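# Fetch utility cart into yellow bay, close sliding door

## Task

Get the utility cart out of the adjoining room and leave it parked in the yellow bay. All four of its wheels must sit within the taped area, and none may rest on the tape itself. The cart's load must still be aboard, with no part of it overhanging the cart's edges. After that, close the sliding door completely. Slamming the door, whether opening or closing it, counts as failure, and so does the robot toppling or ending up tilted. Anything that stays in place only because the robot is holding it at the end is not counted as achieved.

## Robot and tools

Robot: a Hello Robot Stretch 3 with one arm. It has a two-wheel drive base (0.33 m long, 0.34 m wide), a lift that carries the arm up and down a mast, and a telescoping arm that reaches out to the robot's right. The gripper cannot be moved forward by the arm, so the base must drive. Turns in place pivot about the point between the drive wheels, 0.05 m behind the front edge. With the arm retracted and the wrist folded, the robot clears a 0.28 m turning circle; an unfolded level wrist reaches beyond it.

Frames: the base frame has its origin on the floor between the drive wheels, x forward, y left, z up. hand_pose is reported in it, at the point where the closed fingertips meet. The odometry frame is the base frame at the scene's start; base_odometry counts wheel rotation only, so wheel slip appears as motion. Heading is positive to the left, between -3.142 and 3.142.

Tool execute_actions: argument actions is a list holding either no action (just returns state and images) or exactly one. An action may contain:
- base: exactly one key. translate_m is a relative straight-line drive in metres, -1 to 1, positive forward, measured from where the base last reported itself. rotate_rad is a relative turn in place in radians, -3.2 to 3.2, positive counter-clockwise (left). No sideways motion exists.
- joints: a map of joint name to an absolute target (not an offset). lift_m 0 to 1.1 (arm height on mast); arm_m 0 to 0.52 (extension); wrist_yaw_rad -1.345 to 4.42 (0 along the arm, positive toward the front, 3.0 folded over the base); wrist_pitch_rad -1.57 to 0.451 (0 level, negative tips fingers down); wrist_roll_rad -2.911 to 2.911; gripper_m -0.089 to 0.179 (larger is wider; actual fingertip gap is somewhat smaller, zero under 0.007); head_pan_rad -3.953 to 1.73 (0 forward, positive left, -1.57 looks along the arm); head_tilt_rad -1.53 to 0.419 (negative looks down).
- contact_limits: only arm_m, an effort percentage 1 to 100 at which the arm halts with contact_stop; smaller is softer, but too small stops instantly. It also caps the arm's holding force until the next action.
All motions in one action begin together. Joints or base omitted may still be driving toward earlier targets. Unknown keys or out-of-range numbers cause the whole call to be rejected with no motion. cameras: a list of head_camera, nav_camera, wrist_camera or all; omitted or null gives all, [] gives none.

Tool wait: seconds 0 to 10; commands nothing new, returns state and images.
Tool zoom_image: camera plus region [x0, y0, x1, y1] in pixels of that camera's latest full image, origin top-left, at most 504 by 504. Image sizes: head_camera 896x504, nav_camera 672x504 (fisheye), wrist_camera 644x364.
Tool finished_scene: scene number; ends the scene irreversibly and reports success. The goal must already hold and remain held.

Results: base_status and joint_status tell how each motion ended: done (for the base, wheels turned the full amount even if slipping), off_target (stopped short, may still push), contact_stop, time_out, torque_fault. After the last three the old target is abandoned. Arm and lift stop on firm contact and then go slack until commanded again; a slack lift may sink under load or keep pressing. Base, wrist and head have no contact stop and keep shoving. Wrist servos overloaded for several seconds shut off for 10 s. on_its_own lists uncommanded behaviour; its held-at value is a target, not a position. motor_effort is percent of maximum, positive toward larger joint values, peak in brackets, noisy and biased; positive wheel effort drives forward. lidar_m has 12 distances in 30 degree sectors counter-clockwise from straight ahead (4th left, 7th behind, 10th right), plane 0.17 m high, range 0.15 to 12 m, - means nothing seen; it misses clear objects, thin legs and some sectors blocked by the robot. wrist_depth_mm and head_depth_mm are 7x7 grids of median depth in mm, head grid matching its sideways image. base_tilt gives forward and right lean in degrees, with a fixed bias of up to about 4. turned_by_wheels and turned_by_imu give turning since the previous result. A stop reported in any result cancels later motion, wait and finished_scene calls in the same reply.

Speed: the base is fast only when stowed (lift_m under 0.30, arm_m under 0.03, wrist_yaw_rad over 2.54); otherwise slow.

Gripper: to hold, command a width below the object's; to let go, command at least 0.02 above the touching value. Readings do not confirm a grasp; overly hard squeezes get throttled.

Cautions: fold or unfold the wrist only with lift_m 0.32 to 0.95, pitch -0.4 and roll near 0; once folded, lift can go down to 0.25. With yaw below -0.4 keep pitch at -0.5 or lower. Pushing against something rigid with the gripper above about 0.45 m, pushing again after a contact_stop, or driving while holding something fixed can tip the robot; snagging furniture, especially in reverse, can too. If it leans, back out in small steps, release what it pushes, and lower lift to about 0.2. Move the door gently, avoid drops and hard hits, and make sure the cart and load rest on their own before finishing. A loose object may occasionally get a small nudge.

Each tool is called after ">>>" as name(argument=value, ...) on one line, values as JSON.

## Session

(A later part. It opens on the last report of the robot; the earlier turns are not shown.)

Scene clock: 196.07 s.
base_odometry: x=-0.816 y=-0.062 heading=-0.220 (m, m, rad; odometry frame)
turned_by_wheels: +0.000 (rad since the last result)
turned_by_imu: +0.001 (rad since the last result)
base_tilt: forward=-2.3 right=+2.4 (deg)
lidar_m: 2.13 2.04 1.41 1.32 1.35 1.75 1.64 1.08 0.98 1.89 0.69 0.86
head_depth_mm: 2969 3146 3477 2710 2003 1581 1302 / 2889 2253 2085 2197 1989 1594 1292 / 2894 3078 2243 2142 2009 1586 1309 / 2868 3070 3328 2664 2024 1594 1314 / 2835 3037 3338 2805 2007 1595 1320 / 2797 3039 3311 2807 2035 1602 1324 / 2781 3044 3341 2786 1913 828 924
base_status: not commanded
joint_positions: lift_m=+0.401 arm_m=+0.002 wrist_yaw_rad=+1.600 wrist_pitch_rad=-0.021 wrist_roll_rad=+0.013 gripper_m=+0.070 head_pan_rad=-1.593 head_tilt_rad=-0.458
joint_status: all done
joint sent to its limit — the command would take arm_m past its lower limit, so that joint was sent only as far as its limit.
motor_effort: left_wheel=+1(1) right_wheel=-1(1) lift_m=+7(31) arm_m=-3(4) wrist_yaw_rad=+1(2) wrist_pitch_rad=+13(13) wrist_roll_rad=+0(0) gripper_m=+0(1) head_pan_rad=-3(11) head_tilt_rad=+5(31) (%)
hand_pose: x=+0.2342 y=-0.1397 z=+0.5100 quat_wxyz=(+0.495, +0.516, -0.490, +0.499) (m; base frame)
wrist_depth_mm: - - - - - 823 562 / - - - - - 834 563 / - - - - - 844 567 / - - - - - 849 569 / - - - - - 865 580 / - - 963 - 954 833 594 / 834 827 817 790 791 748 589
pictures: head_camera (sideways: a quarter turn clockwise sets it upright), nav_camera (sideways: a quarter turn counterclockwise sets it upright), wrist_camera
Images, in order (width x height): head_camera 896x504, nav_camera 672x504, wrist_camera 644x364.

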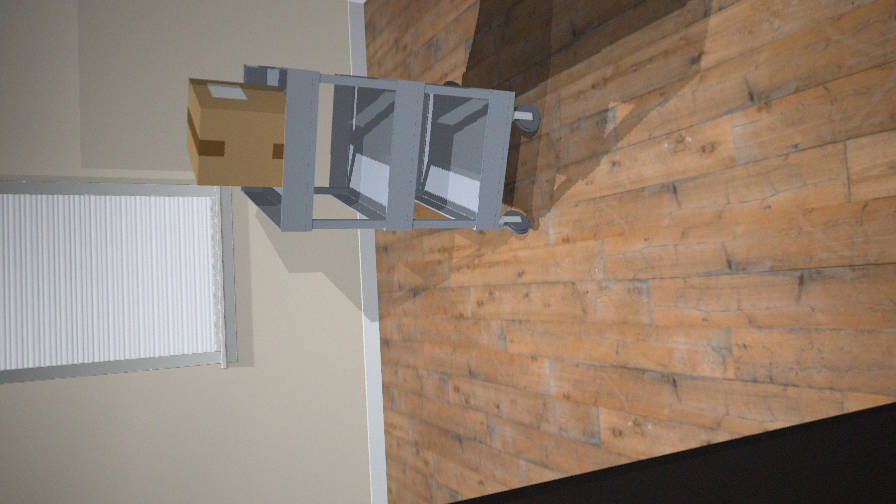

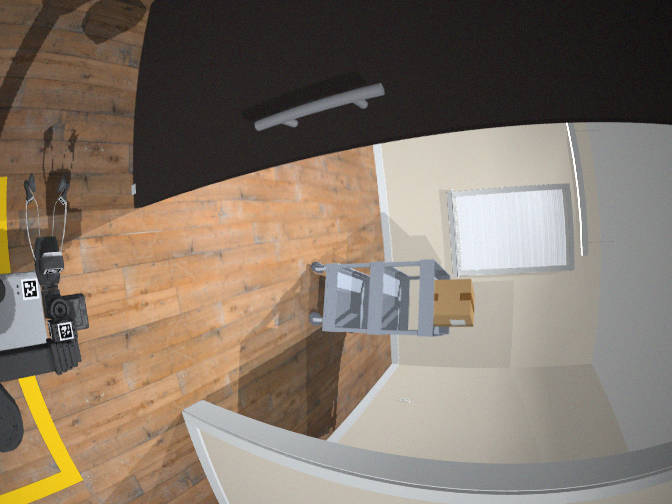

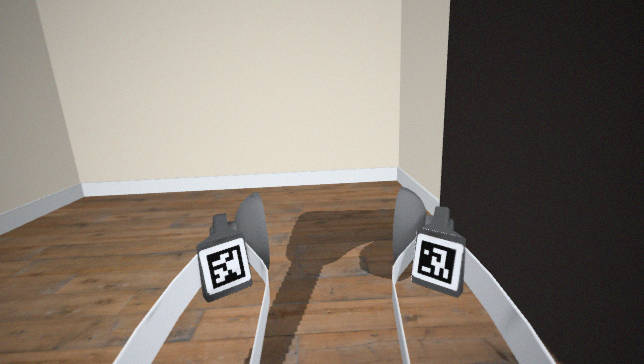

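>>> execute_actions(actions=[{"joints":{"head_pan_rad":1.7,"head_tilt_rad":-0.9}}], cameras=["head_camera","nav_camera"])

Scene clock: 221.67 s.
base_odometry: x=-0.816 y=-0.062 heading=-0.220 (m, m, rad; odometry frame)
turned_by_wheels: +0.000 (rad since the last result)
turned_by_imu: +0.001 (rad since the last result)
base_tilt: forward=-2.3 right=+2.3 (deg)
lidar_m: 2.13 2.03 1.40 1.32 1.35 1.75 1.65 1.08 0.98 1.89 0.69 0.86
head_depth_mm: 1158 1354 1602 1571 1378 1214 1097 / 1165 1365 1616 1594 1380 1223 1096 / 1172 1366 1633 1580 1390 1228 1106 / 1175 1383 1643 1600 1391 1229 - / 1184 1388 1662 1604 1419 - - / 1190 1389 1650 1682 - - - / 1192 1362 - - - 1243 1152
base_status: not commanded
joint_positions: lift_m=+0.401 arm_m=+0.002 wrist_yaw_rad=+1.600 wrist_pitch_rad=-0.021 wrist_roll_rad=+0.013 gripper_m=+0.070 head_pan_rad=+1.693 head_tilt_rad=-0.889
joint_status: all done
motor_effort: left_wheel=+0(1) right_wheel=-1(1) lift_m=+8(8) arm_m=-3(3) wrist_yaw_rad=+1(0) wrist_pitch_rad=+13(13) wrist_roll_rad=+0(0) gripper_m=-1(0) head_pan_rad=+4(51) head_tilt_rad=-7(38) (%)
hand_pose: x=+0.2342 y=-0.1397 z=+0.5100 quat_wxyz=(+0.495, +0.516, -0.490, +0.499) (m; base frame)
wrist_depth_mm: - - - - - 819 564 / - - - - - 831 562 / - - - - - 841 570 / - - - - - 861 574 / - - - - - 868 583 / - - 956 - 939 816 587 / 831 840 831 799 785 746 590
pictures: head_camera (sideways: a quarter turn clockwise sets it upright), nav_camera (sideways: a quarter turn counterclockwise sets it upright)
Images, in order (width x height): head_camera 896x504, nav_camera 672x504.

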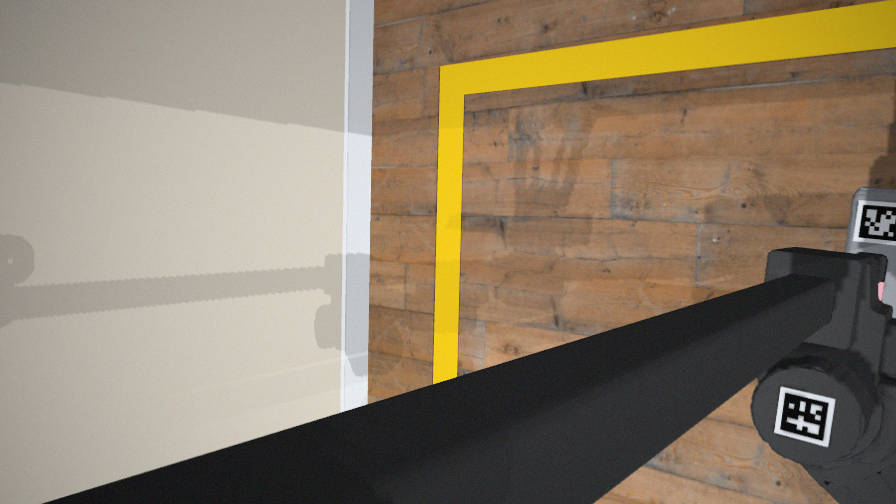

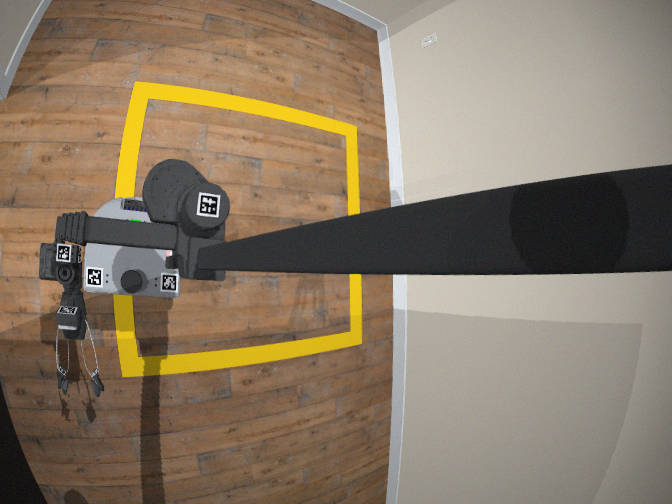

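>>> execute_actions(actions=[{"base":{"translate_m":-0.18},"joints":{"head_pan_rad":0.0,"head_tilt_rad":-0.5}}], cameras=[])

>>> execute_actions(actions=[{"base":{"rotate_rad":-1.60}}], cameras=["head_camera","nav_camera"])

Scene clock: 242.93 s.
base_odometry: x=-0.992 y=-0.023 heading=-0.220 (m, m, rad; odometry frame)
turned_by_wheels: +0.000 (rad since the last result)
turned_by_imu: +0.001 (rad since the last result)
base_tilt: forward=-2.4 right=+2.4 (deg)
lidar_m: 2.18 2.02 1.39 1.31 1.34 1.55 1.46 1.10 0.87 1.85 0.78 0.88
head_depth_mm: 1824 1841 1902 1962 1748 1511 1265 / 1956 2106 2311 2366 1893 1511 1258 / 1924 2093 2315 2444 1885 1521 1270 / 1915 2082 2292 2432 1914 1525 1269 / 1900 2069 2296 2405 1918 1528 1282 / 1872 2072 2270 2426 1920 1533 1273 / 1855 2055 2243 2430 1914 1537 1281
base_status: done
joint_positions: lift_m=+0.401 arm_m=+0.002 wrist_yaw_rad=+1.600 wrist_pitch_rad=-0.021 wrist_roll_rad=+0.013 gripper_m=+0.070 head_pan_rad=+0.007 head_tilt_rad=-0.507
joint_status: all done
motor_effort: left_wheel=+1(2) right_wheel=+0(3) lift_m=+8(8) arm_m=-3(3) wrist_yaw_rad=+0(0) wrist_pitch_rad=+13(13) wrist_roll_rad=+0(0) gripper_m=+0(1) head_pan_rad=-4(50) head_tilt_rad=+4(35) (%)
hand_pose: x=+0.2342 y=-0.1397 z=+0.5100 quat_wxyz=(+0.495, +0.516, -0.490, +0.499) (m; base frame)
wrist_depth_mm: - - - - - 846 580 / - - - - - 850 583 / - - - - - 868 584 / - - - - - 893 593 / - - - - - 889 597 / - - 961 - 947 858 604 / 841 835 819 803 788 762 609
pictures: none
No camera images: the call's "cameras" was empty. Leave "cameras" out to get every camera's image.

Scene clock: 246.40 s.
base_odometry: x=-0.992 y=-0.023 heading=-1.820 (m, m, rad; odometry frame)
turned_by_wheels: -1.600 (rad since the last result)
turned_by_imu: -1.605 (rad since the last result)
base_tilt: forward=-2.4 right=+2.4 (deg)
lidar_m: 1.85 0.77 0.86 2.05 2.07 1.41 1.31 1.34 1.57 1.47 1.13 0.88
head_depth_mm: 2931 3170 3357 2482 1884 1504 1254 / 2899 3062 3283 2487 1890 1512 1259 / 2898 1881 2102 2230 1905 1523 1266 / 2863 3009 2102 2236 1912 1527 1275 / 2875 3086 3375 2538 1906 1534 1271 / 2853 3070 3351 2547 1924 1533 1277 / 2812 3049 3283 2527 1923 1532 1273
base_status: done
joint_positions: lift_m=+0.401 arm_m=+0.002 wrist_yaw_rad=+1.600 wrist_pitch_rad=-0.021 wrist_roll_rad=+0.013 gripper_m=+0.070 head_pan_rad=+0.007 head_tilt_rad=-0.507
joint_status: not commanded
motor_effort: left_wheel=+1(5) right_wheel=-2(4) lift_m=+8(8) arm_m=-3(3) wrist_yaw_rad=+1(0) wrist_pitch_rad=+13(13) wrist_roll_rad=+0(1) gripper_m=+0(0) head_pan_rad=-4(4) head_tilt_rad=+4(4) (%)
hand_pose: x=+0.2342 y=-0.1397 z=+0.5100 quat_wxyz=(+0.495, +0.516, -0.490, +0.499) (m; base frame)
wrist_depth_mm: - - - - - 622 639 / - - - - - 645 662 / - - - - - 676 693 / - - - - - 698 725 / 780 - - - - 736 752 / 781 - 964 - 943 777 782 / 695 831 811 802 787 782 755
pictures: head_camera (sideways: a quarter turn clockwise sets it upright), nav_camera (sideways: a quarter turn counterclockwise sets it upright)
Images, in order (width x height): head_camera 896x504, nav_camera 672x504.

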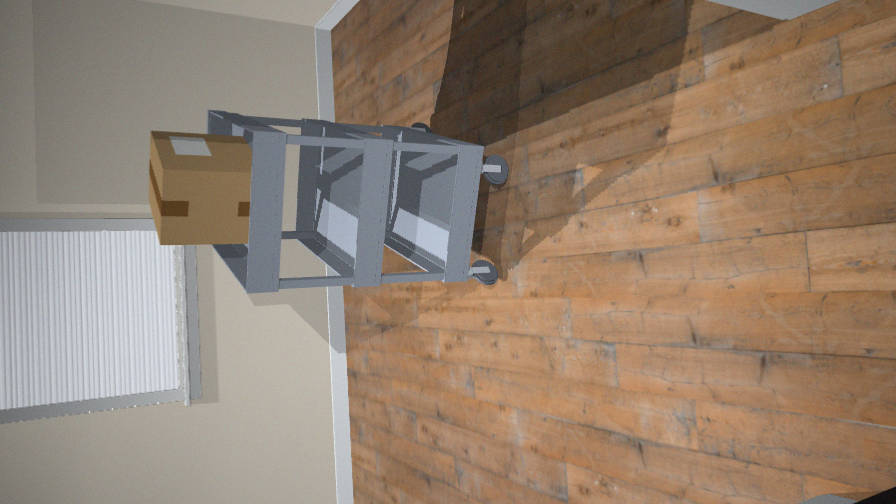

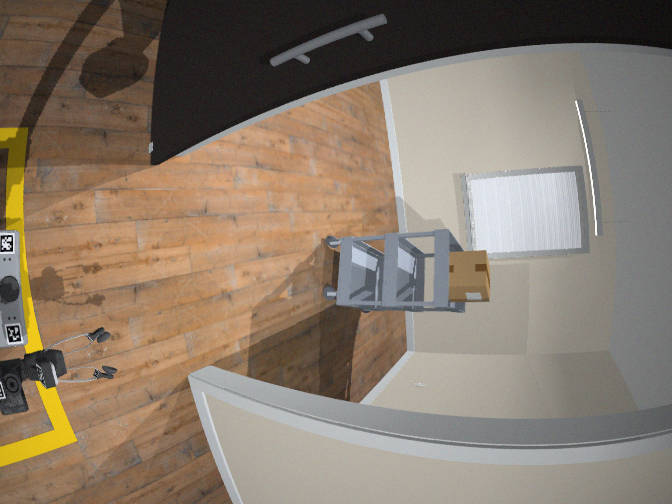

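>>> execute_actions(actions=[{"base":{"translate_m":1.0},"joints":{"head_tilt_rad":-0.7}}])

Scene clock: 261.20 s.
base_odometry: x=-1.239 y=-0.992 heading=-1.820 (m, m, rad; odometry frame)
turned_by_wheels: +0.000 (rad since the last result)
turned_by_imu: +0.000 (rad since the last result)
base_tilt: forward=-2.4 right=+2.3 (deg)
lidar_m: 0.87 2.51 2.58 1.02 0.58 2.46 2.31 2.17 0.45 0.45 1.39 0.87
head_depth_mm: 2090 1318 1095 1855 1567 1330 1155 / 1018 946 965 1232 1432 1332 1157 / 1034 942 1009 1237 1444 1334 1159 / 1998 1034 1063 1288 1474 1343 1163 / 2077 2278 1048 1767 1515 1352 1173 / 2066 2313 2495 1961 1607 1349 1168 / 2036 2285 2474 1979 1612 1350 1173
base_status: done
joint_positions: lift_m=+0.401 arm_m=+0.002 wrist_yaw_rad=+1.600 wrist_pitch_rad=-0.021 wrist_roll_rad=+0.013 gripper_m=+0.070 head_pan_rad=+0.007 head_tilt_rad=-0.691
joint_status: all done
motor_effort: left_wheel=+2(5) right_wheel=-2(3) lift_m=+7(8) arm_m=-2(3) wrist_yaw_rad=+0(0) wrist_pitch_rad=+13(13) wrist_roll_rad=+0(0) gripper_m=+0(1) head_pan_rad=-4(3) head_tilt_rad=-5(26) (%)
hand_pose: x=+0.2342 y=-0.1397 z=+0.5100 quat_wxyz=(+0.495, +0.516, -0.490, +0.499) (m; base frame)
wrist_depth_mm: - - - - - - - / - - - - - - - / - - 873 797 - - - / - - - - - - - / - - - 908 - - - / - - 964 971 938 980 957 / 845 827 814 800 789 778 749
pictures: head_camera (sideways: a quarter turn clockwise sets it upright), nav_camera (sideways: a quarter turn counterclockwise sets it upright), wrist_camera
Images, in order (width x height): head_camera 896x504, nav_camera 672x504, wrist_camera 644x364.

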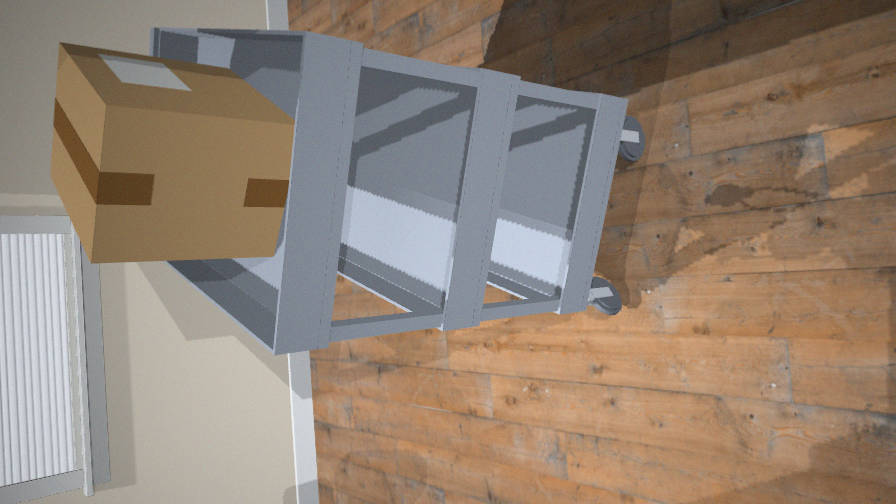

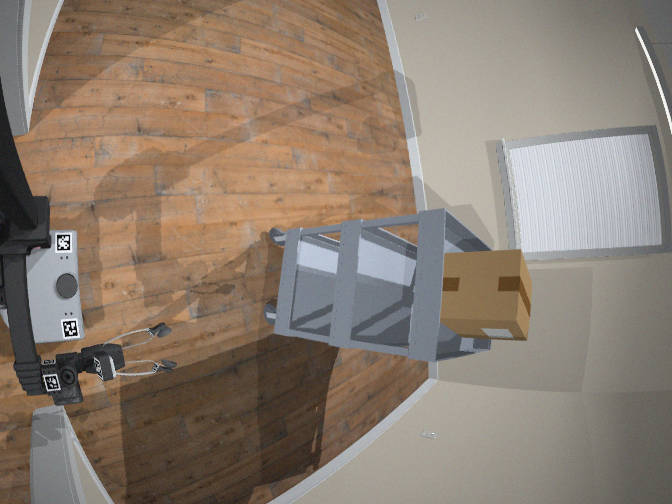

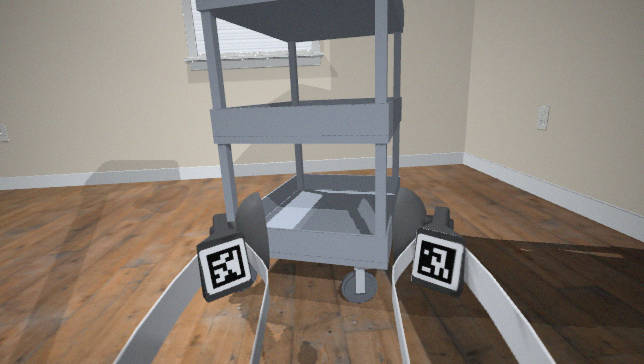

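>>> execute_actions(actions=[{"base":{"rotate_rad":0.42}}], cameras=[])

>>> execute_actions(actions=[{"base":{"translate_m":0.45}}], cameras=[])

>>> execute_actions(actions=[{"base":{"rotate_rad":-0.62},"joints":{"wrist_yaw_rad":1.57}}])

Scene clock: 279.90 s.
base_odometry: x=-1.239 y=-0.992 heading=-1.400 (m, m, rad; odometry frame)
turned_by_wheels: +0.420 (rad since the last result)
turned_by_imu: +0.422 (rad since the last result)
base_tilt: forward=-2.3 right=+2.4 (deg)
lidar_m: 0.94 2.70 2.40 0.57 0.60 2.31 2.31 0.47 0.45 1.37 1.65 0.87
head_depth_mm: 1991 2182 951 1221 1384 1334 1147 / 2047 2297 2386 1774 1440 1343 1149 / 2123 2386 2489 1929 1575 1339 1161 / 2211 2459 2520 1935 1601 1337 1158 / 2267 2568 2519 1955 1582 1345 1168 / 2347 2692 2531 1969 1614 1354 1171 / 2472 2802 2558 1982 1607 1360 1172
base_status: done
joint_positions: lift_m=+0.401 arm_m=+0.002 wrist_yaw_rad=+1.600 wrist_pitch_rad=-0.021 wrist_roll_rad=+0.013 gripper_m=+0.070 head_pan_rad=+0.007 head_tilt_rad=-0.691
joint_status: not commanded
motor_effort: left_wheel=-1(5) right_wheel=+1(4) lift_m=+7(8) arm_m=-3(3) wrist_yaw_rad=+0(0) wrist_pitch_rad=+13(13) wrist_roll_rad=+0(0) gripper_m=+0(0) head_pan_rad=-5(4) head_tilt_rad=-5(5) (%)
hand_pose: x=+0.2342 y=-0.1397 z=+0.5100 quat_wxyz=(+0.495, +0.516, -0.490, +0.499) (m; base frame)
wrist_depth_mm: - - - - - - - / - - - - - - - / - - - - 778 656 - / - - - - - - - / - - - - 904 966 - / - - 960 - 946 697 910 / 855 832 817 801 791 764 754
pictures: none
No camera images: the call's "cameras" was empty. Leave "cameras" out to get every camera's image.

Scene clock: 285.47 s.
base_odometry: x=-1.163 y=-1.436 heading=-1.400 (m, m, rad; odometry frame)
turned_by_wheels: +0.000 (rad since the last result)
turned_by_imu: +0.000 (rad since the last result)
base_tilt: forward=-2.4 right=+2.4 (deg)
lidar_m: 2.04 2.47 2.26 1.08 0.72 0.81 2.74 0.81 1.31 1.52 0.52 0.51
head_depth_mm: 1653 1840 2090 1931 1540 863 1064 / 1699 1917 2159 1908 1578 1346 1134 / 1763 1962 2217 1923 1582 1341 1156 / 1814 2053 2293 1928 1598 1346 1160 / 1894 2137 2365 1952 1598 1341 1173 / 1947 2232 2432 1958 1605 1348 1169 / 2038 2314 2541 1974 1605 1357 1174
base_status: done
joint_positions: lift_m=+0.401 arm_m=+0.002 wrist_yaw_rad=+1.600 wrist_pitch_rad=-0.021 wrist_roll_rad=+0.013 gripper_m=+0.070 head_pan_rad=+0.007 head_tilt_rad=-0.691
joint_status: not commanded
motor_effort: left_wheel=-2(2) right_wheel=+1(4) lift_m=+8(7) arm_m=-3(2) wrist_yaw_rad=+1(1) wrist_pitch_rad=+13(13) wrist_roll_rad=+0(1) gripper_m=+0(0) head_pan_rad=-3(4) head_tilt_rad=-5(5) (%)
hand_pose: x=+0.2342 y=-0.1397 z=+0.5100 quat_wxyz=(+0.495, +0.516, -0.490, +0.499) (m; base frame)
wrist_depth_mm: - - - - - - - / - - - - - - - / - - - - 388 330 283 / - - - - 408 333 286 / - - - - - 915 817 / - - 965 - 789 713 698 / 839 825 816 803 577 574 564
pictures: none
No camera images: the call's "cameras" was empty. Leave "cameras" out to get every camera's image.

Scene clock: 287.40 s.
base_odometry: x=-1.163 y=-1.436 heading=-2.020 (m, m, rad; odometry frame)
turned_by_wheels: -0.620 (rad since the last result)
turned_by_imu: -0.622 (rad since the last result)
base_tilt: forward=-2.3 right=+2.4 (deg)
lidar_m: 0.51 2.04 2.32 2.26 1.26 0.71 0.77 2.73 0.80 1.11 1.51 0.53
head_depth_mm: 1895 600 645 723 976 994 1105 / 1854 619 667 728 980 1115 1128 / 1813 641 692 749 983 1108 1137 / 1783 1905 937 756 990 1008 1139 / 1727 1958 2156 783 1481 1315 1165 / 1695 1878 2137 1965 1597 1343 1169 / 1664 1843 2053 1977 1604 1346 1174
base_status: done
joint_positions: lift_m=+0.401 arm_m=+0.002 wrist_yaw_rad=+1.572 wrist_pitch_rad=-0.021 wrist_roll_rad=+0.013 gripper_m=+0.070 head_pan_rad=+0.007 head_tilt_rad=-0.691
joint_status: all done
motor_effort: left_wheel=+2(5) right_wheel=-2(4) lift_m=+8(8) arm_m=-3(2) wrist_yaw_rad=-2(5) wrist_pitch_rad=+13(13) wrist_roll_rad=+0(0) gripper_m=+1(1) head_pan_rad=-4(4) head_tilt_rad=-5(5) (%)
hand_pose: x=+0.2343 y=-0.1469 z=+0.5100 quat_wxyz=(+0.502, +0.509, -0.497, +0.492) (m; base frame)
wrist_depth_mm: - - - - - - - / - - - - - - - / - - 444 433 430 - - / - - 455 447 468 - - / - - - - - - - / - - 704 755 697 982 942 / 837 829 531 522 511 763 757
pictures: head_camera (sideways: a quarter turn clockwise sets it upright), nav_camera (sideways: a quarter turn counterclockwise sets it upright), wrist_camera
Images, in order (width x height): head_camera 896x504, nav_camera 672x504, wrist_camera 644x364.

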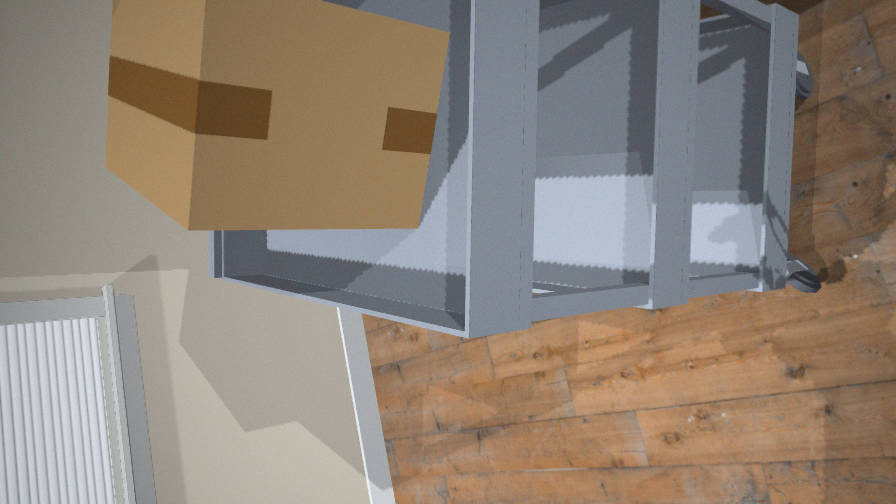

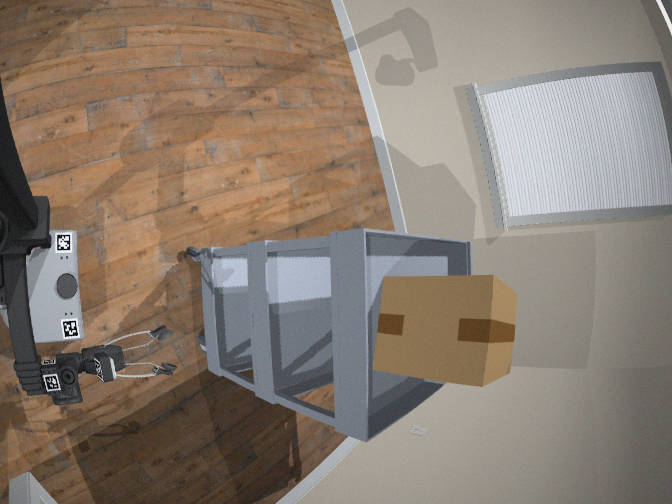

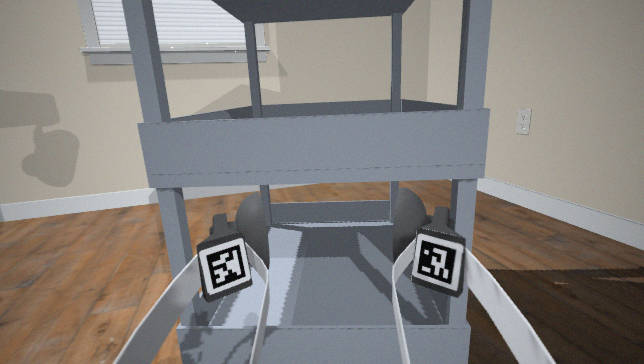

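>>> execute_actions(actions=[{"base":{"translate_m":0.2},"joints":{"wrist_roll_rad":1.57,"gripper_m":0.17,"lift_m":0.385,"head_tilt_rad":-0.95,"head_pan_rad":-0.15}}])

Scene clock: 298.17 s.
base_odometry: x=-1.250 y=-1.616 heading=-2.020 (m, m, rad; odometry frame)
turned_by_wheels: +0.000 (rad since the last result)
turned_by_imu: +0.000 (rad since the last result)
base_tilt: forward=-2.4 right=+2.4 (deg)
lidar_m: 0.32 0.33 2.10 2.33 1.68 0.91 0.90 2.92 0.92 1.45 0.43 0.32
head_depth_mm: 421 450 631 562 849 1169 1101 / 424 457 554 588 857 1131 1101 / 426 464 565 587 843 1118 1090 / 431 473 574 591 842 1102 1096 / 464 517 658 593 754 1165 1097 / 1629 822 690 565 1325 1226 1104 / 1609 1837 1812 1560 1376 1227 1108
base_status: done
joint_positions: lift_m=+0.386 arm_m=+0.002 wrist_yaw_rad=+1.572 wrist_pitch_rad=-0.021 wrist_roll_rad=+1.569 gripper_m=+0.170 head_pan_rad=-0.143 head_tilt_rad=-0.938
joint_status: all done
motor_effort: left_wheel=+1(5) right_wheel=-3(2) lift_m=+8(8) arm_m=-2(3) wrist_yaw_rad=-2(3) wrist_pitch_rad=+13(13) wrist_roll_rad=+0(1) gripper_m=+1(99) head_pan_rad=-4(21) head_tilt_rad=-7(32) (%)
hand_pose: x=+0.2343 y=-0.1468 z=+0.4948 quat_wxyz=(+0.009, +0.707, -0.707, -0.007) (m; base frame)
wrist_depth_mm: 354 523 759 214 - 574 397 / 352 517 - 221 - 599 402 / 349 514 804 229 837 604 404 / 348 514 810 239 875 613 408 / 344 590 857 249 - 667 391 / 320 - - 260 - 609 374 / 367 - - 271 - 903 418
pictures: head_camera (sideways: a quarter turn clockwise sets it upright), nav_camera (sideways: a quarter turn counterclockwise sets it upright), wrist_camera
Images, in order (width x height): head_camera 896x504, nav_camera 672x504, wrist_camera 644x364.

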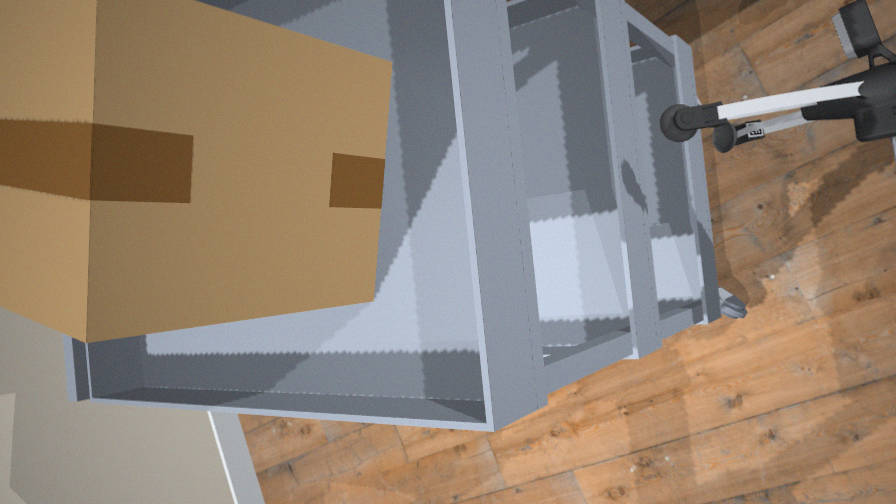

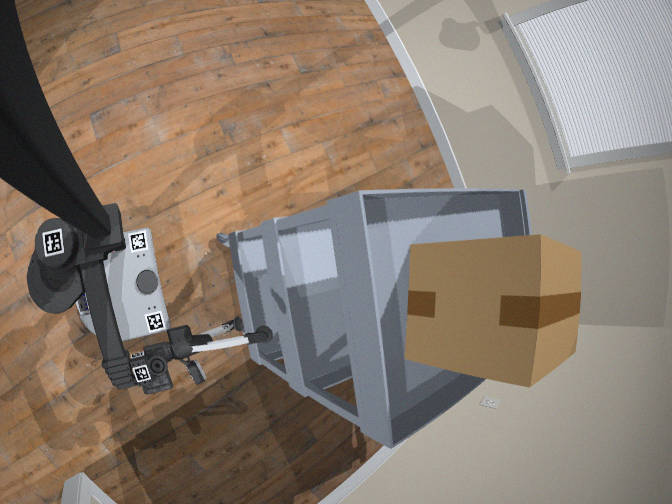

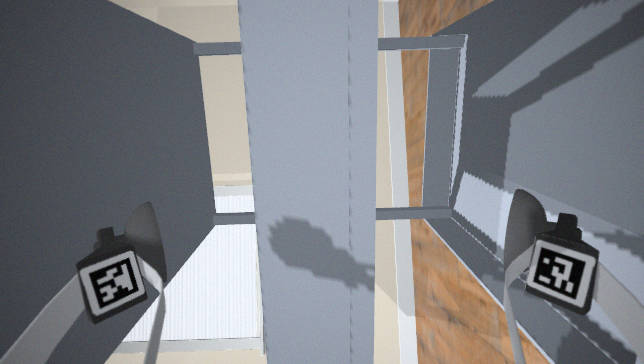

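>>> execute_actions(actions=[{"base":{"translate_m":0.125},"joints":{"lift_m":0.40}}])

Scene clock: 304.07 s.
base_odometry: x=-1.304 y=-1.728 heading=-2.020 (m, m, rad; odometry frame)
turned_by_wheels: +0.000 (rad since the last result)
turned_by_imu: +0.000 (rad since the last result)
base_tilt: forward=-2.4 right=+2.4 (deg)
lidar_m: 0.19 0.20 1.97 2.37 1.93 1.05 1.02 1.00 1.00 1.42 0.26 0.20
head_depth_mm: 421 347 388 489 512 772 1098 / 423 352 396 502 513 753 1092 / 427 356 403 513 517 756 1077 / 431 359 412 527 519 751 1067 / 1600 758 658 583 521 613 1082 / 1553 801 676 584 506 1168 1104 / 1505 1731 1814 1557 1364 1223 1107
base_status: done
joint_positions: lift_m=+0.399 arm_m=+0.002 wrist_yaw_rad=+1.572 wrist_pitch_rad=-0.021 wrist_roll_rad=+1.569 gripper_m=+0.170 head_pan_rad=-0.143 head_tilt_rad=-0.938
joint_status: all done
motor_effort: left_wheel=+1(5) right_wheel=-2(3) lift_m=+33(36) arm_m=-3(3) wrist_yaw_rad=-2(2) wrist_pitch_rad=+13(12) wrist_roll_rad=+0(0) gripper_m=+0(1) head_pan_rad=-3(5) head_tilt_rad=-7(7) (%)
hand_pose: x=+0.2343 y=-0.1468 z=+0.5083 quat_wxyz=(+0.008, +0.707, -0.707, -0.007) (m; base frame)
wrist_depth_mm: 343 500 98 99 99 508 415 / 343 497 102 102 103 542 421 / 341 492 107 106 106 548 420 / 338 487 111 110 111 555 421 / 336 563 116 115 115 654 403 / 319 581 121 120 120 552 390 / 351 - - 125 126 910 411
pictures: head_camera (sideways: a quarter turn clockwise sets it upright), nav_camera (sideways: a quarter turn counterclockwise sets it upright), wrist_camera
Images, in order (width x height): head_camera 896x504, nav_camera 672x504, wrist_camera 644x364.

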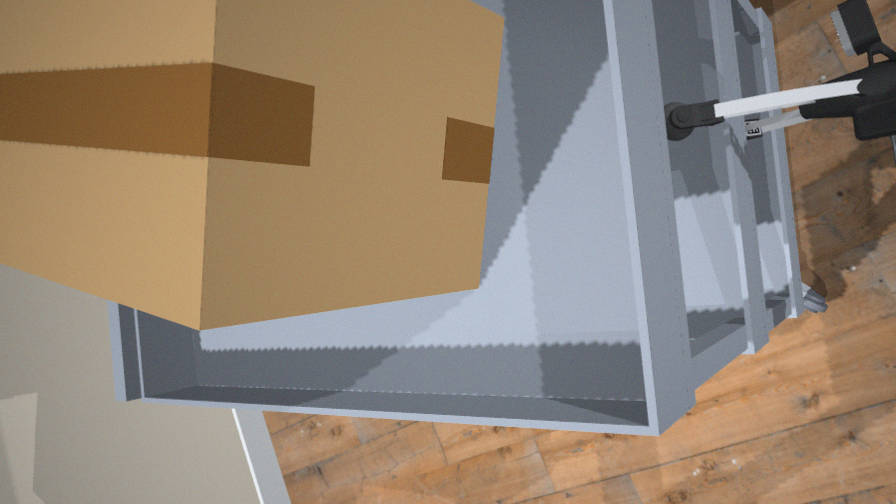

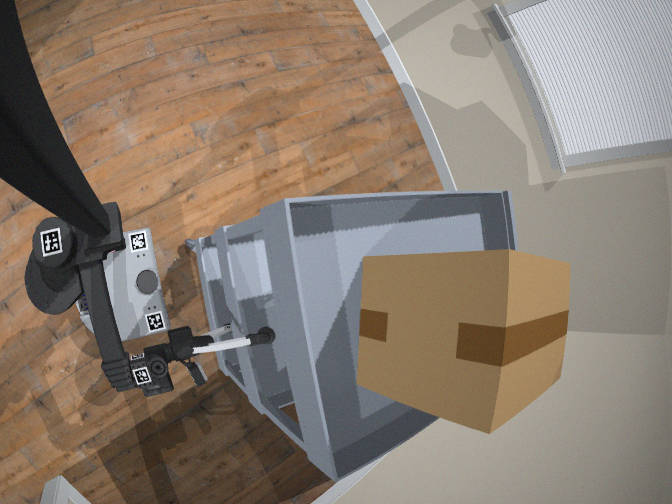

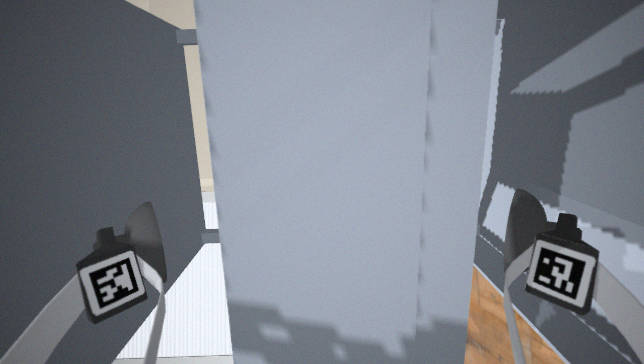

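>>> execute_actions(actions=[{"joints":{"gripper_m":0.04}}])

Scene clock: 307.63 s.
base_odometry: x=-1.304 y=-1.728 heading=-2.020 (m, m, rad; odometry frame)
turned_by_wheels: +0.000 (rad since the last result)
turned_by_imu: +0.000 (rad since the last result)
base_tilt: forward=-2.3 right=+2.3 (deg)
lidar_m: 0.19 0.20 1.97 2.36 1.94 1.05 1.02 1.00 1.00 1.42 0.26 0.20
head_depth_mm: 422 349 391 493 513 773 1101 / 423 353 399 504 514 762 1091 / 428 356 406 515 517 754 1074 / 432 360 414 530 520 755 1066 / 1599 756 658 583 522 666 1082 / 1559 801 676 583 504 1168 1105 / 1513 1738 1820 1565 1380 1225 1107
base_status: not commanded
joint_positions: lift_m=+0.399 arm_m=+0.002 wrist_yaw_rad=+1.572 wrist_pitch_rad=-0.036 wrist_roll_rad=+1.573 gripper_m=+0.042 head_pan_rad=-0.143 head_tilt_rad=-0.938
joint_status: all done
motor_effort: left_wheel=+1(2) right_wheel=+6(6) lift_m=+33(34) arm_m=-3(3) wrist_yaw_rad=-2(3) wrist_pitch_rad=+22(25) wrist_roll_rad=-2(1) gripper_m=-46(100) head_pan_rad=-4(4) head_tilt_rad=-7(7) (%)
hand_pose: x=+0.2338 y=-0.1468 z=+0.5043 quat_wxyz=(+0.013, +0.707, -0.707, -0.014) (m; base frame)
wrist_depth_mm: 347 526 100 101 101 533 407 / 346 518 104 104 105 569 409 / 349 511 108 109 109 570 412 / 348 502 112 113 114 589 417 / 347 468 117 118 118 525 417 / 343 434 122 123 124 954 412 / 324 - 129 128 129 912 393
pictures: head_camera (sideways: a quarter turn clockwise sets it upright), nav_camera (sideways: a quarter turn counterclockwise sets it upright), wrist_camera
Images, in order (width x height): head_camera 896x504, nav_camera 672x504, wrist_camera 644x364.

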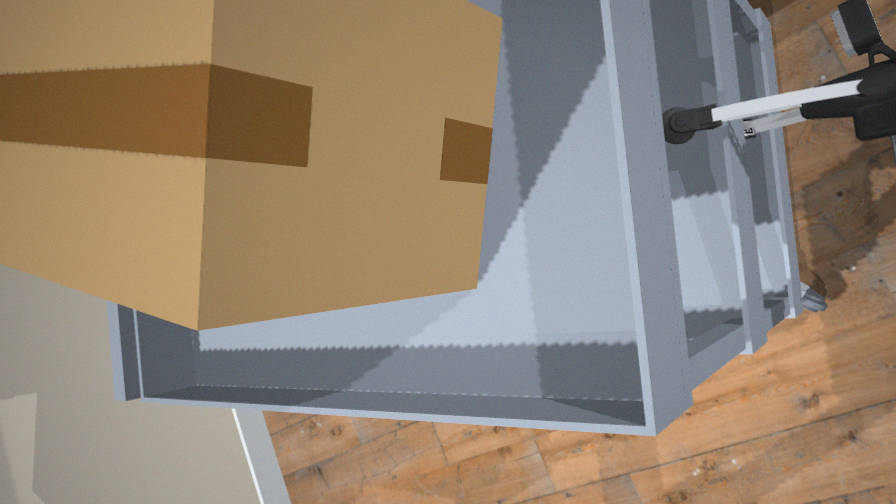

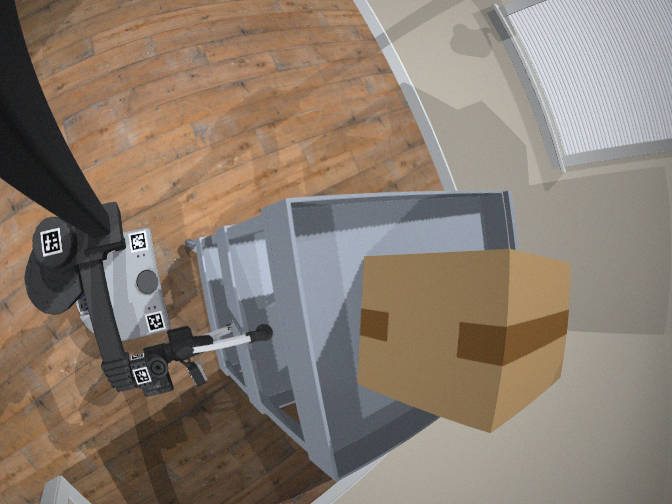

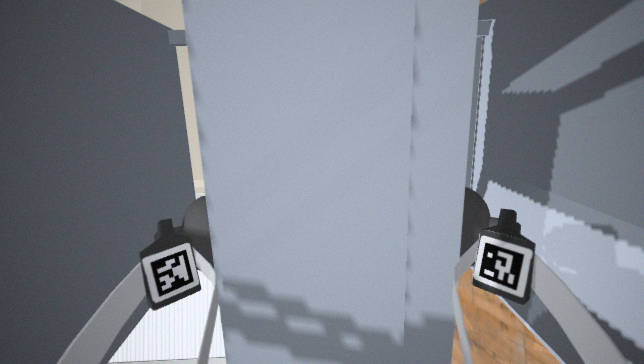

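>>> execute_actions(actions=[{"base":{"translate_m":-0.2},"joints":{"lift_m":0.393,"head_tilt_rad":-0.8}}])

Scene clock: 312.87 s.
base_odometry: x=-1.217 y=-1.548 heading=-2.020 (m, m, rad; odometry frame)
turned_by_wheels: +0.000 (rad since the last result)
turned_by_imu: +0.001 (rad since the last result)
base_tilt: forward=-2.3 right=+2.4 (deg)
lidar_m: 0.19 0.19 2.18 2.31 1.52 0.83 0.84 2.86 0.87 1.33 0.31 0.20
head_depth_mm: 1863 446 381 450 546 505 930 / 1917 450 378 448 538 496 750 / 1827 454 377 445 539 488 722 / 1782 458 379 444 541 490 704 / 1729 502 384 623 555 493 569 / 1670 1849 801 673 559 484 1075 / 1597 1787 1985 1706 1494 1286 1140
base_status: done
joint_positions: lift_m=+0.394 arm_m=+0.002 wrist_yaw_rad=+1.511 wrist_pitch_rad=-0.026 wrist_roll_rad=+1.584 gripper_m=+0.057 head_pan_rad=-0.144 head_tilt_rad=-0.801
joint_status: all done
on_its_own: wrist_yaw_rad is held at +1.514, not at your +1.570, by its stall guard, which is not easing now; gripper_m is held at +0.056, not at your +0.040, by its stall guard, which is not easing now
motor_effort: left_wheel=+0(10) right_wheel=-5(35) lift_m=+11(31) arm_m=-2(2) wrist_yaw_rad=+3(50) wrist_pitch_rad=+16(22) wrist_roll_rad=-6(6) gripper_m=-26(39) head_pan_rad=-3(4) head_tilt_rad=+1(19) (%)
hand_pose: x=+0.2337 y=-0.1622 z=+0.5014 quat_wxyz=(+0.005, +0.686, -0.728, -0.014) (m; base frame)
wrist_depth_mm: 368 - 141 141 142 859 381 / 346 556 141 142 142 562 407 / 344 513 142 142 142 619 410 / 348 499 142 142 143 623 414 / 346 494 142 143 143 553 417 / 342 454 142 143 143 642 422 / 341 537 143 143 144 608 405
pictures: head_camera (sideways: a quarter turn clockwise sets it upright), nav_camera (sideways: a quarter turn counterclockwise sets it upright), wrist_camera
Images, in order (width x height): head_camera 896x504, nav_camera 672x504, wrist_camera 644x364.

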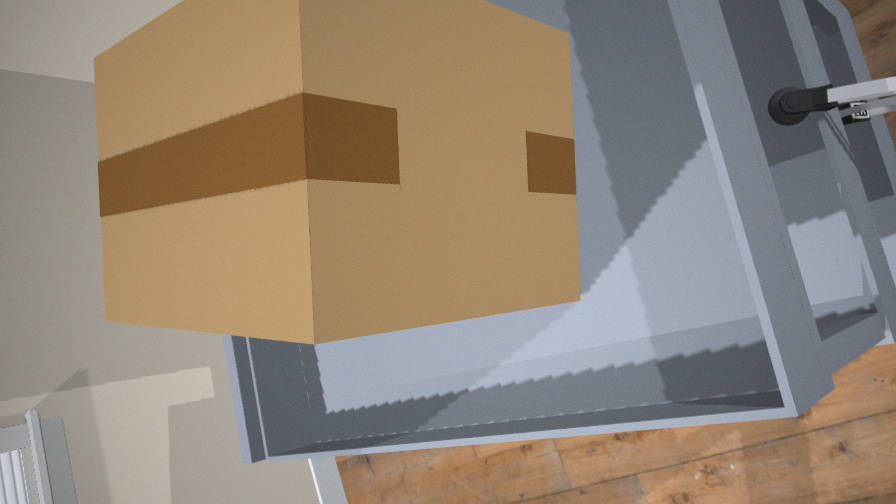

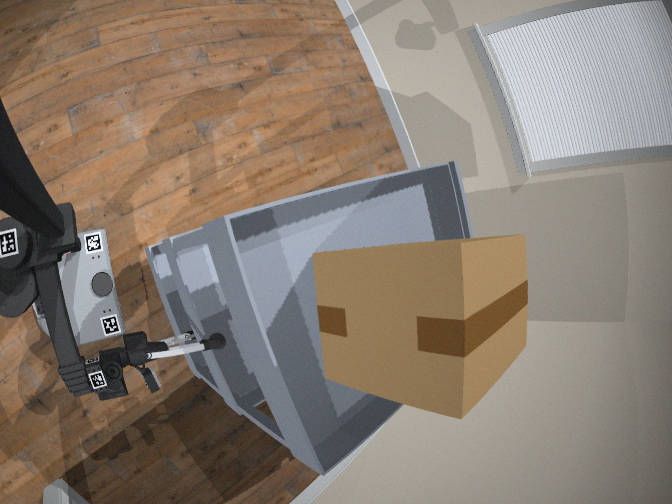

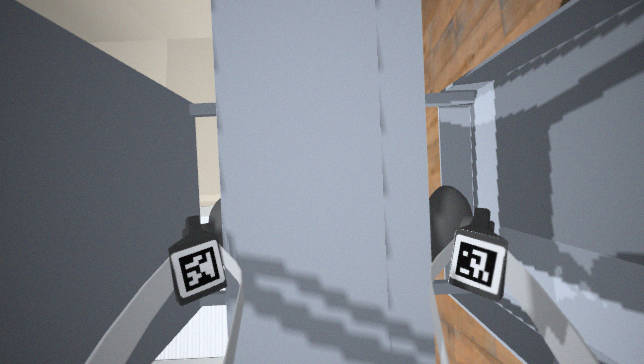

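>>> execute_actions(actions=[{"base":{"translate_m":-0.3},"joints":{"wrist_yaw_rad":1.52,"gripper_m":0.045,"head_tilt_rad":-0.9,"head_pan_rad":-0.2}}])

Scene clock: 319.27 s.
base_odometry: x=-1.087 y=-1.278 heading=-2.020 (m, m, rad; odometry frame)
turned_by_wheels: +0.000 (rad since the last result)
turned_by_imu: +0.002 (rad since the last result)
base_tilt: forward=-2.3 right=+2.4 (deg)
lidar_m: - 2.25 2.51 2.21 0.91 0.55 0.64 2.57 0.74 0.77 0.33 0.15
head_depth_mm: 1934 1954 600 605 536 1166 1092 / 2183 377 398 510 530 687 1100 / 506 379 375 473 531 478 1002 / 489 381 356 442 525 471 700 / 491 384 341 414 516 474 439 / 498 387 334 595 540 482 1077 / 1813 728 738 626 552 1220 1113
base_status: done
joint_positions: lift_m=+0.394 arm_m=+0.002 wrist_yaw_rad=+1.469 wrist_pitch_rad=-0.024 wrist_roll_rad=+1.589 gripper_m=+0.060 head_pan_rad=-0.193 head_tilt_rad=-0.889
joint_status: wrist_yaw_rad off_target (ended at +1.469, target +1.520); gripper_m off_target (ended at +0.060, target +0.045); the others done
on_its_own: wrist_yaw_rad is held at +1.473, not at your +1.520, by its stall guard, which is not easing now; gripper_m is held at +0.059, not at your +0.045, by its stall guard, which is not easing now
motor_effort: left_wheel=+1(3) right_wheel=-5(18) lift_m=+11(11) arm_m=-3(2) wrist_yaw_rad=+5(39) wrist_pitch_rad=+15(16) wrist_roll_rad=-8(8) gripper_m=-25(83) head_pan_rad=-4(14) head_tilt_rad=-6(21) (%)
hand_pose: x=+0.2329 y=-0.1729 z=+0.5017 quat_wxyz=(+0.002, +0.670, -0.742, -0.015) (m; base frame)
wrist_depth_mm: - - - 178 - 859 548 / - - - 168 - 875 374 / 351 - 163 159 162 566 410 / 348 498 155 151 152 617 415 / 344 492 144 144 144 549 419 / 341 444 138 137 137 643 421 / 337 517 134 131 131 659 406
pictures: head_camera (sideways: a quarter turn clockwise sets it upright), nav_camera (sideways: a quarter turn counterclockwise sets it upright), wrist_camera
Images, in order (width x height): head_camera 896x504, nav_camera 672x504, wrist_camera 644x364.

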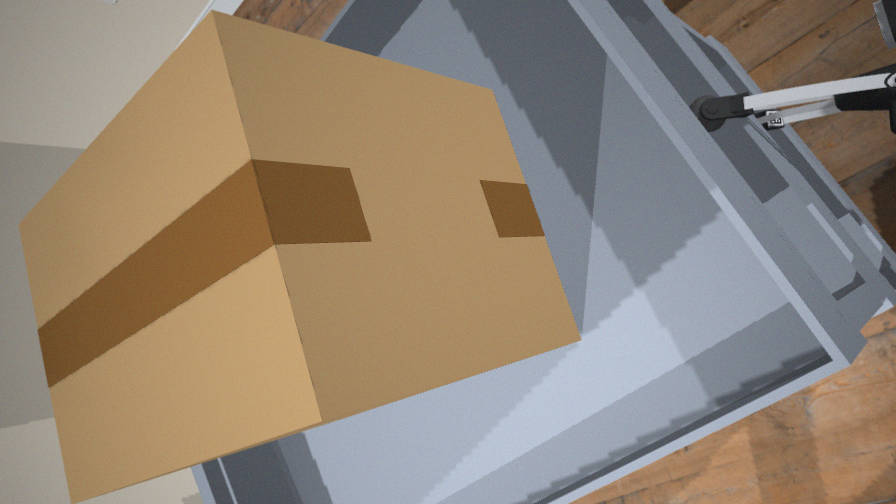

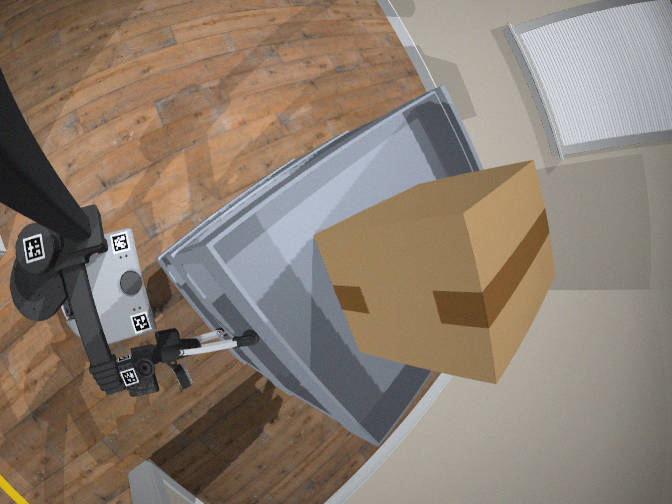

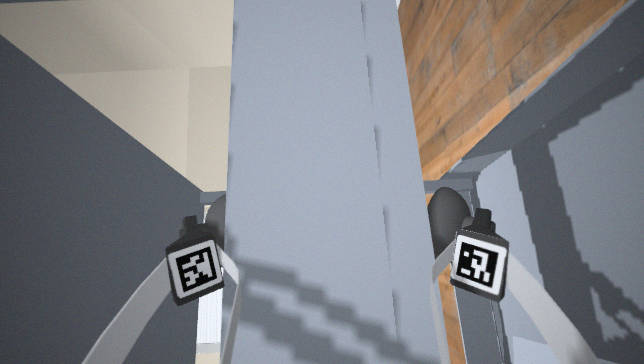

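>>> execute_actions(actions=[{"joints":{"head_tilt_rad":-1.4,"head_pan_rad":0.2}}], cameras=["head_camera","nav_camera"])

Scene clock: 328.67 s.
base_odometry: x=-1.087 y=-1.278 heading=-2.020 (m, m, rad; odometry frame)
turned_by_wheels: +0.000 (rad since the last result)
turned_by_imu: +0.000 (rad since the last result)
base_tilt: forward=-2.4 right=+2.4 (deg)
lidar_m: - 2.24 2.51 2.21 0.91 0.55 0.64 2.56 0.74 0.77 0.33 0.15
head_depth_mm: 358 483 483 1071 1212 1165 1142 / 358 483 485 793 - - 1142 / 371 497 488 790 1233 - 1155 / 525 507 489 640 1237 - 1154 / 528 512 1301 1270 1247 - 1144 / 1409 1368 1319 1275 1243 - 1151 / 1430 1377 1329 1284 1245 - 1164
base_status: not commanded
joint_positions: lift_m=+0.394 arm_m=+0.002 wrist_yaw_rad=+1.469 wrist_pitch_rad=-0.024 wrist_roll_rad=+1.589 gripper_m=+0.060 head_pan_rad=+0.193 head_tilt_rad=-1.383
joint_status: all done
on_its_own: wrist_yaw_rad is held at +1.473, not at your +1.520, by its stall guard, which is not easing now; gripper_m is held at +0.059, not at your +0.045, by its stall guard, which is not easing now
motor_effort: left_wheel=+1(1) right_wheel=-6(6) lift_m=+11(11) arm_m=-2(2) wrist_yaw_rad=+6(5) wrist_pitch_rad=+15(15) wrist_roll_rad=-8(7) gripper_m=-25(25) head_pan_rad=+5(37) head_tilt_rad=-10(43) (%)
hand_pose: x=+0.2329 y=-0.1729 z=+0.5017 quat_wxyz=(+0.002, +0.670, -0.742, -0.015) (m; base frame)
wrist_depth_mm: - - - 177 - 862 552 / - - - 168 - 856 374 / 350 - 163 159 162 566 411 / 349 497 154 151 152 625 416 / 345 487 144 144 144 553 418 / 341 439 138 137 137 641 419 / 338 512 134 131 131 657 407
pictures: head_camera (sideways: a quarter turn clockwise sets it upright), nav_camera (sideways: a quarter turn counterclockwise sets it upright)
Images, in order (width x height): head_camera 896x504, nav_camera 672x504.

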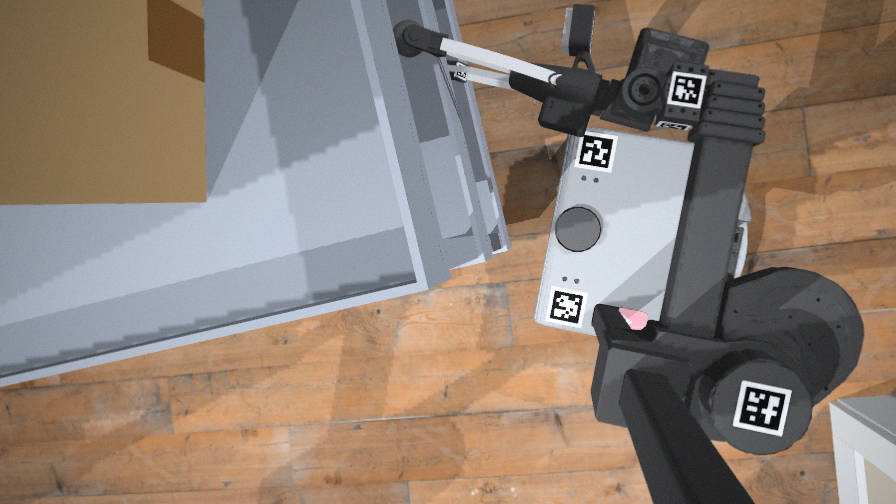

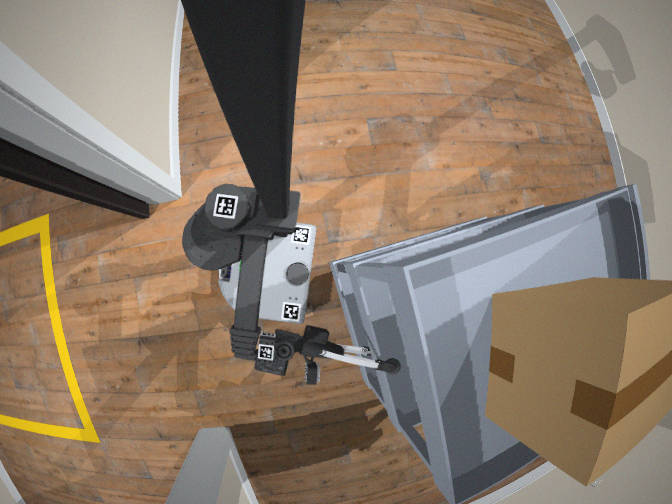

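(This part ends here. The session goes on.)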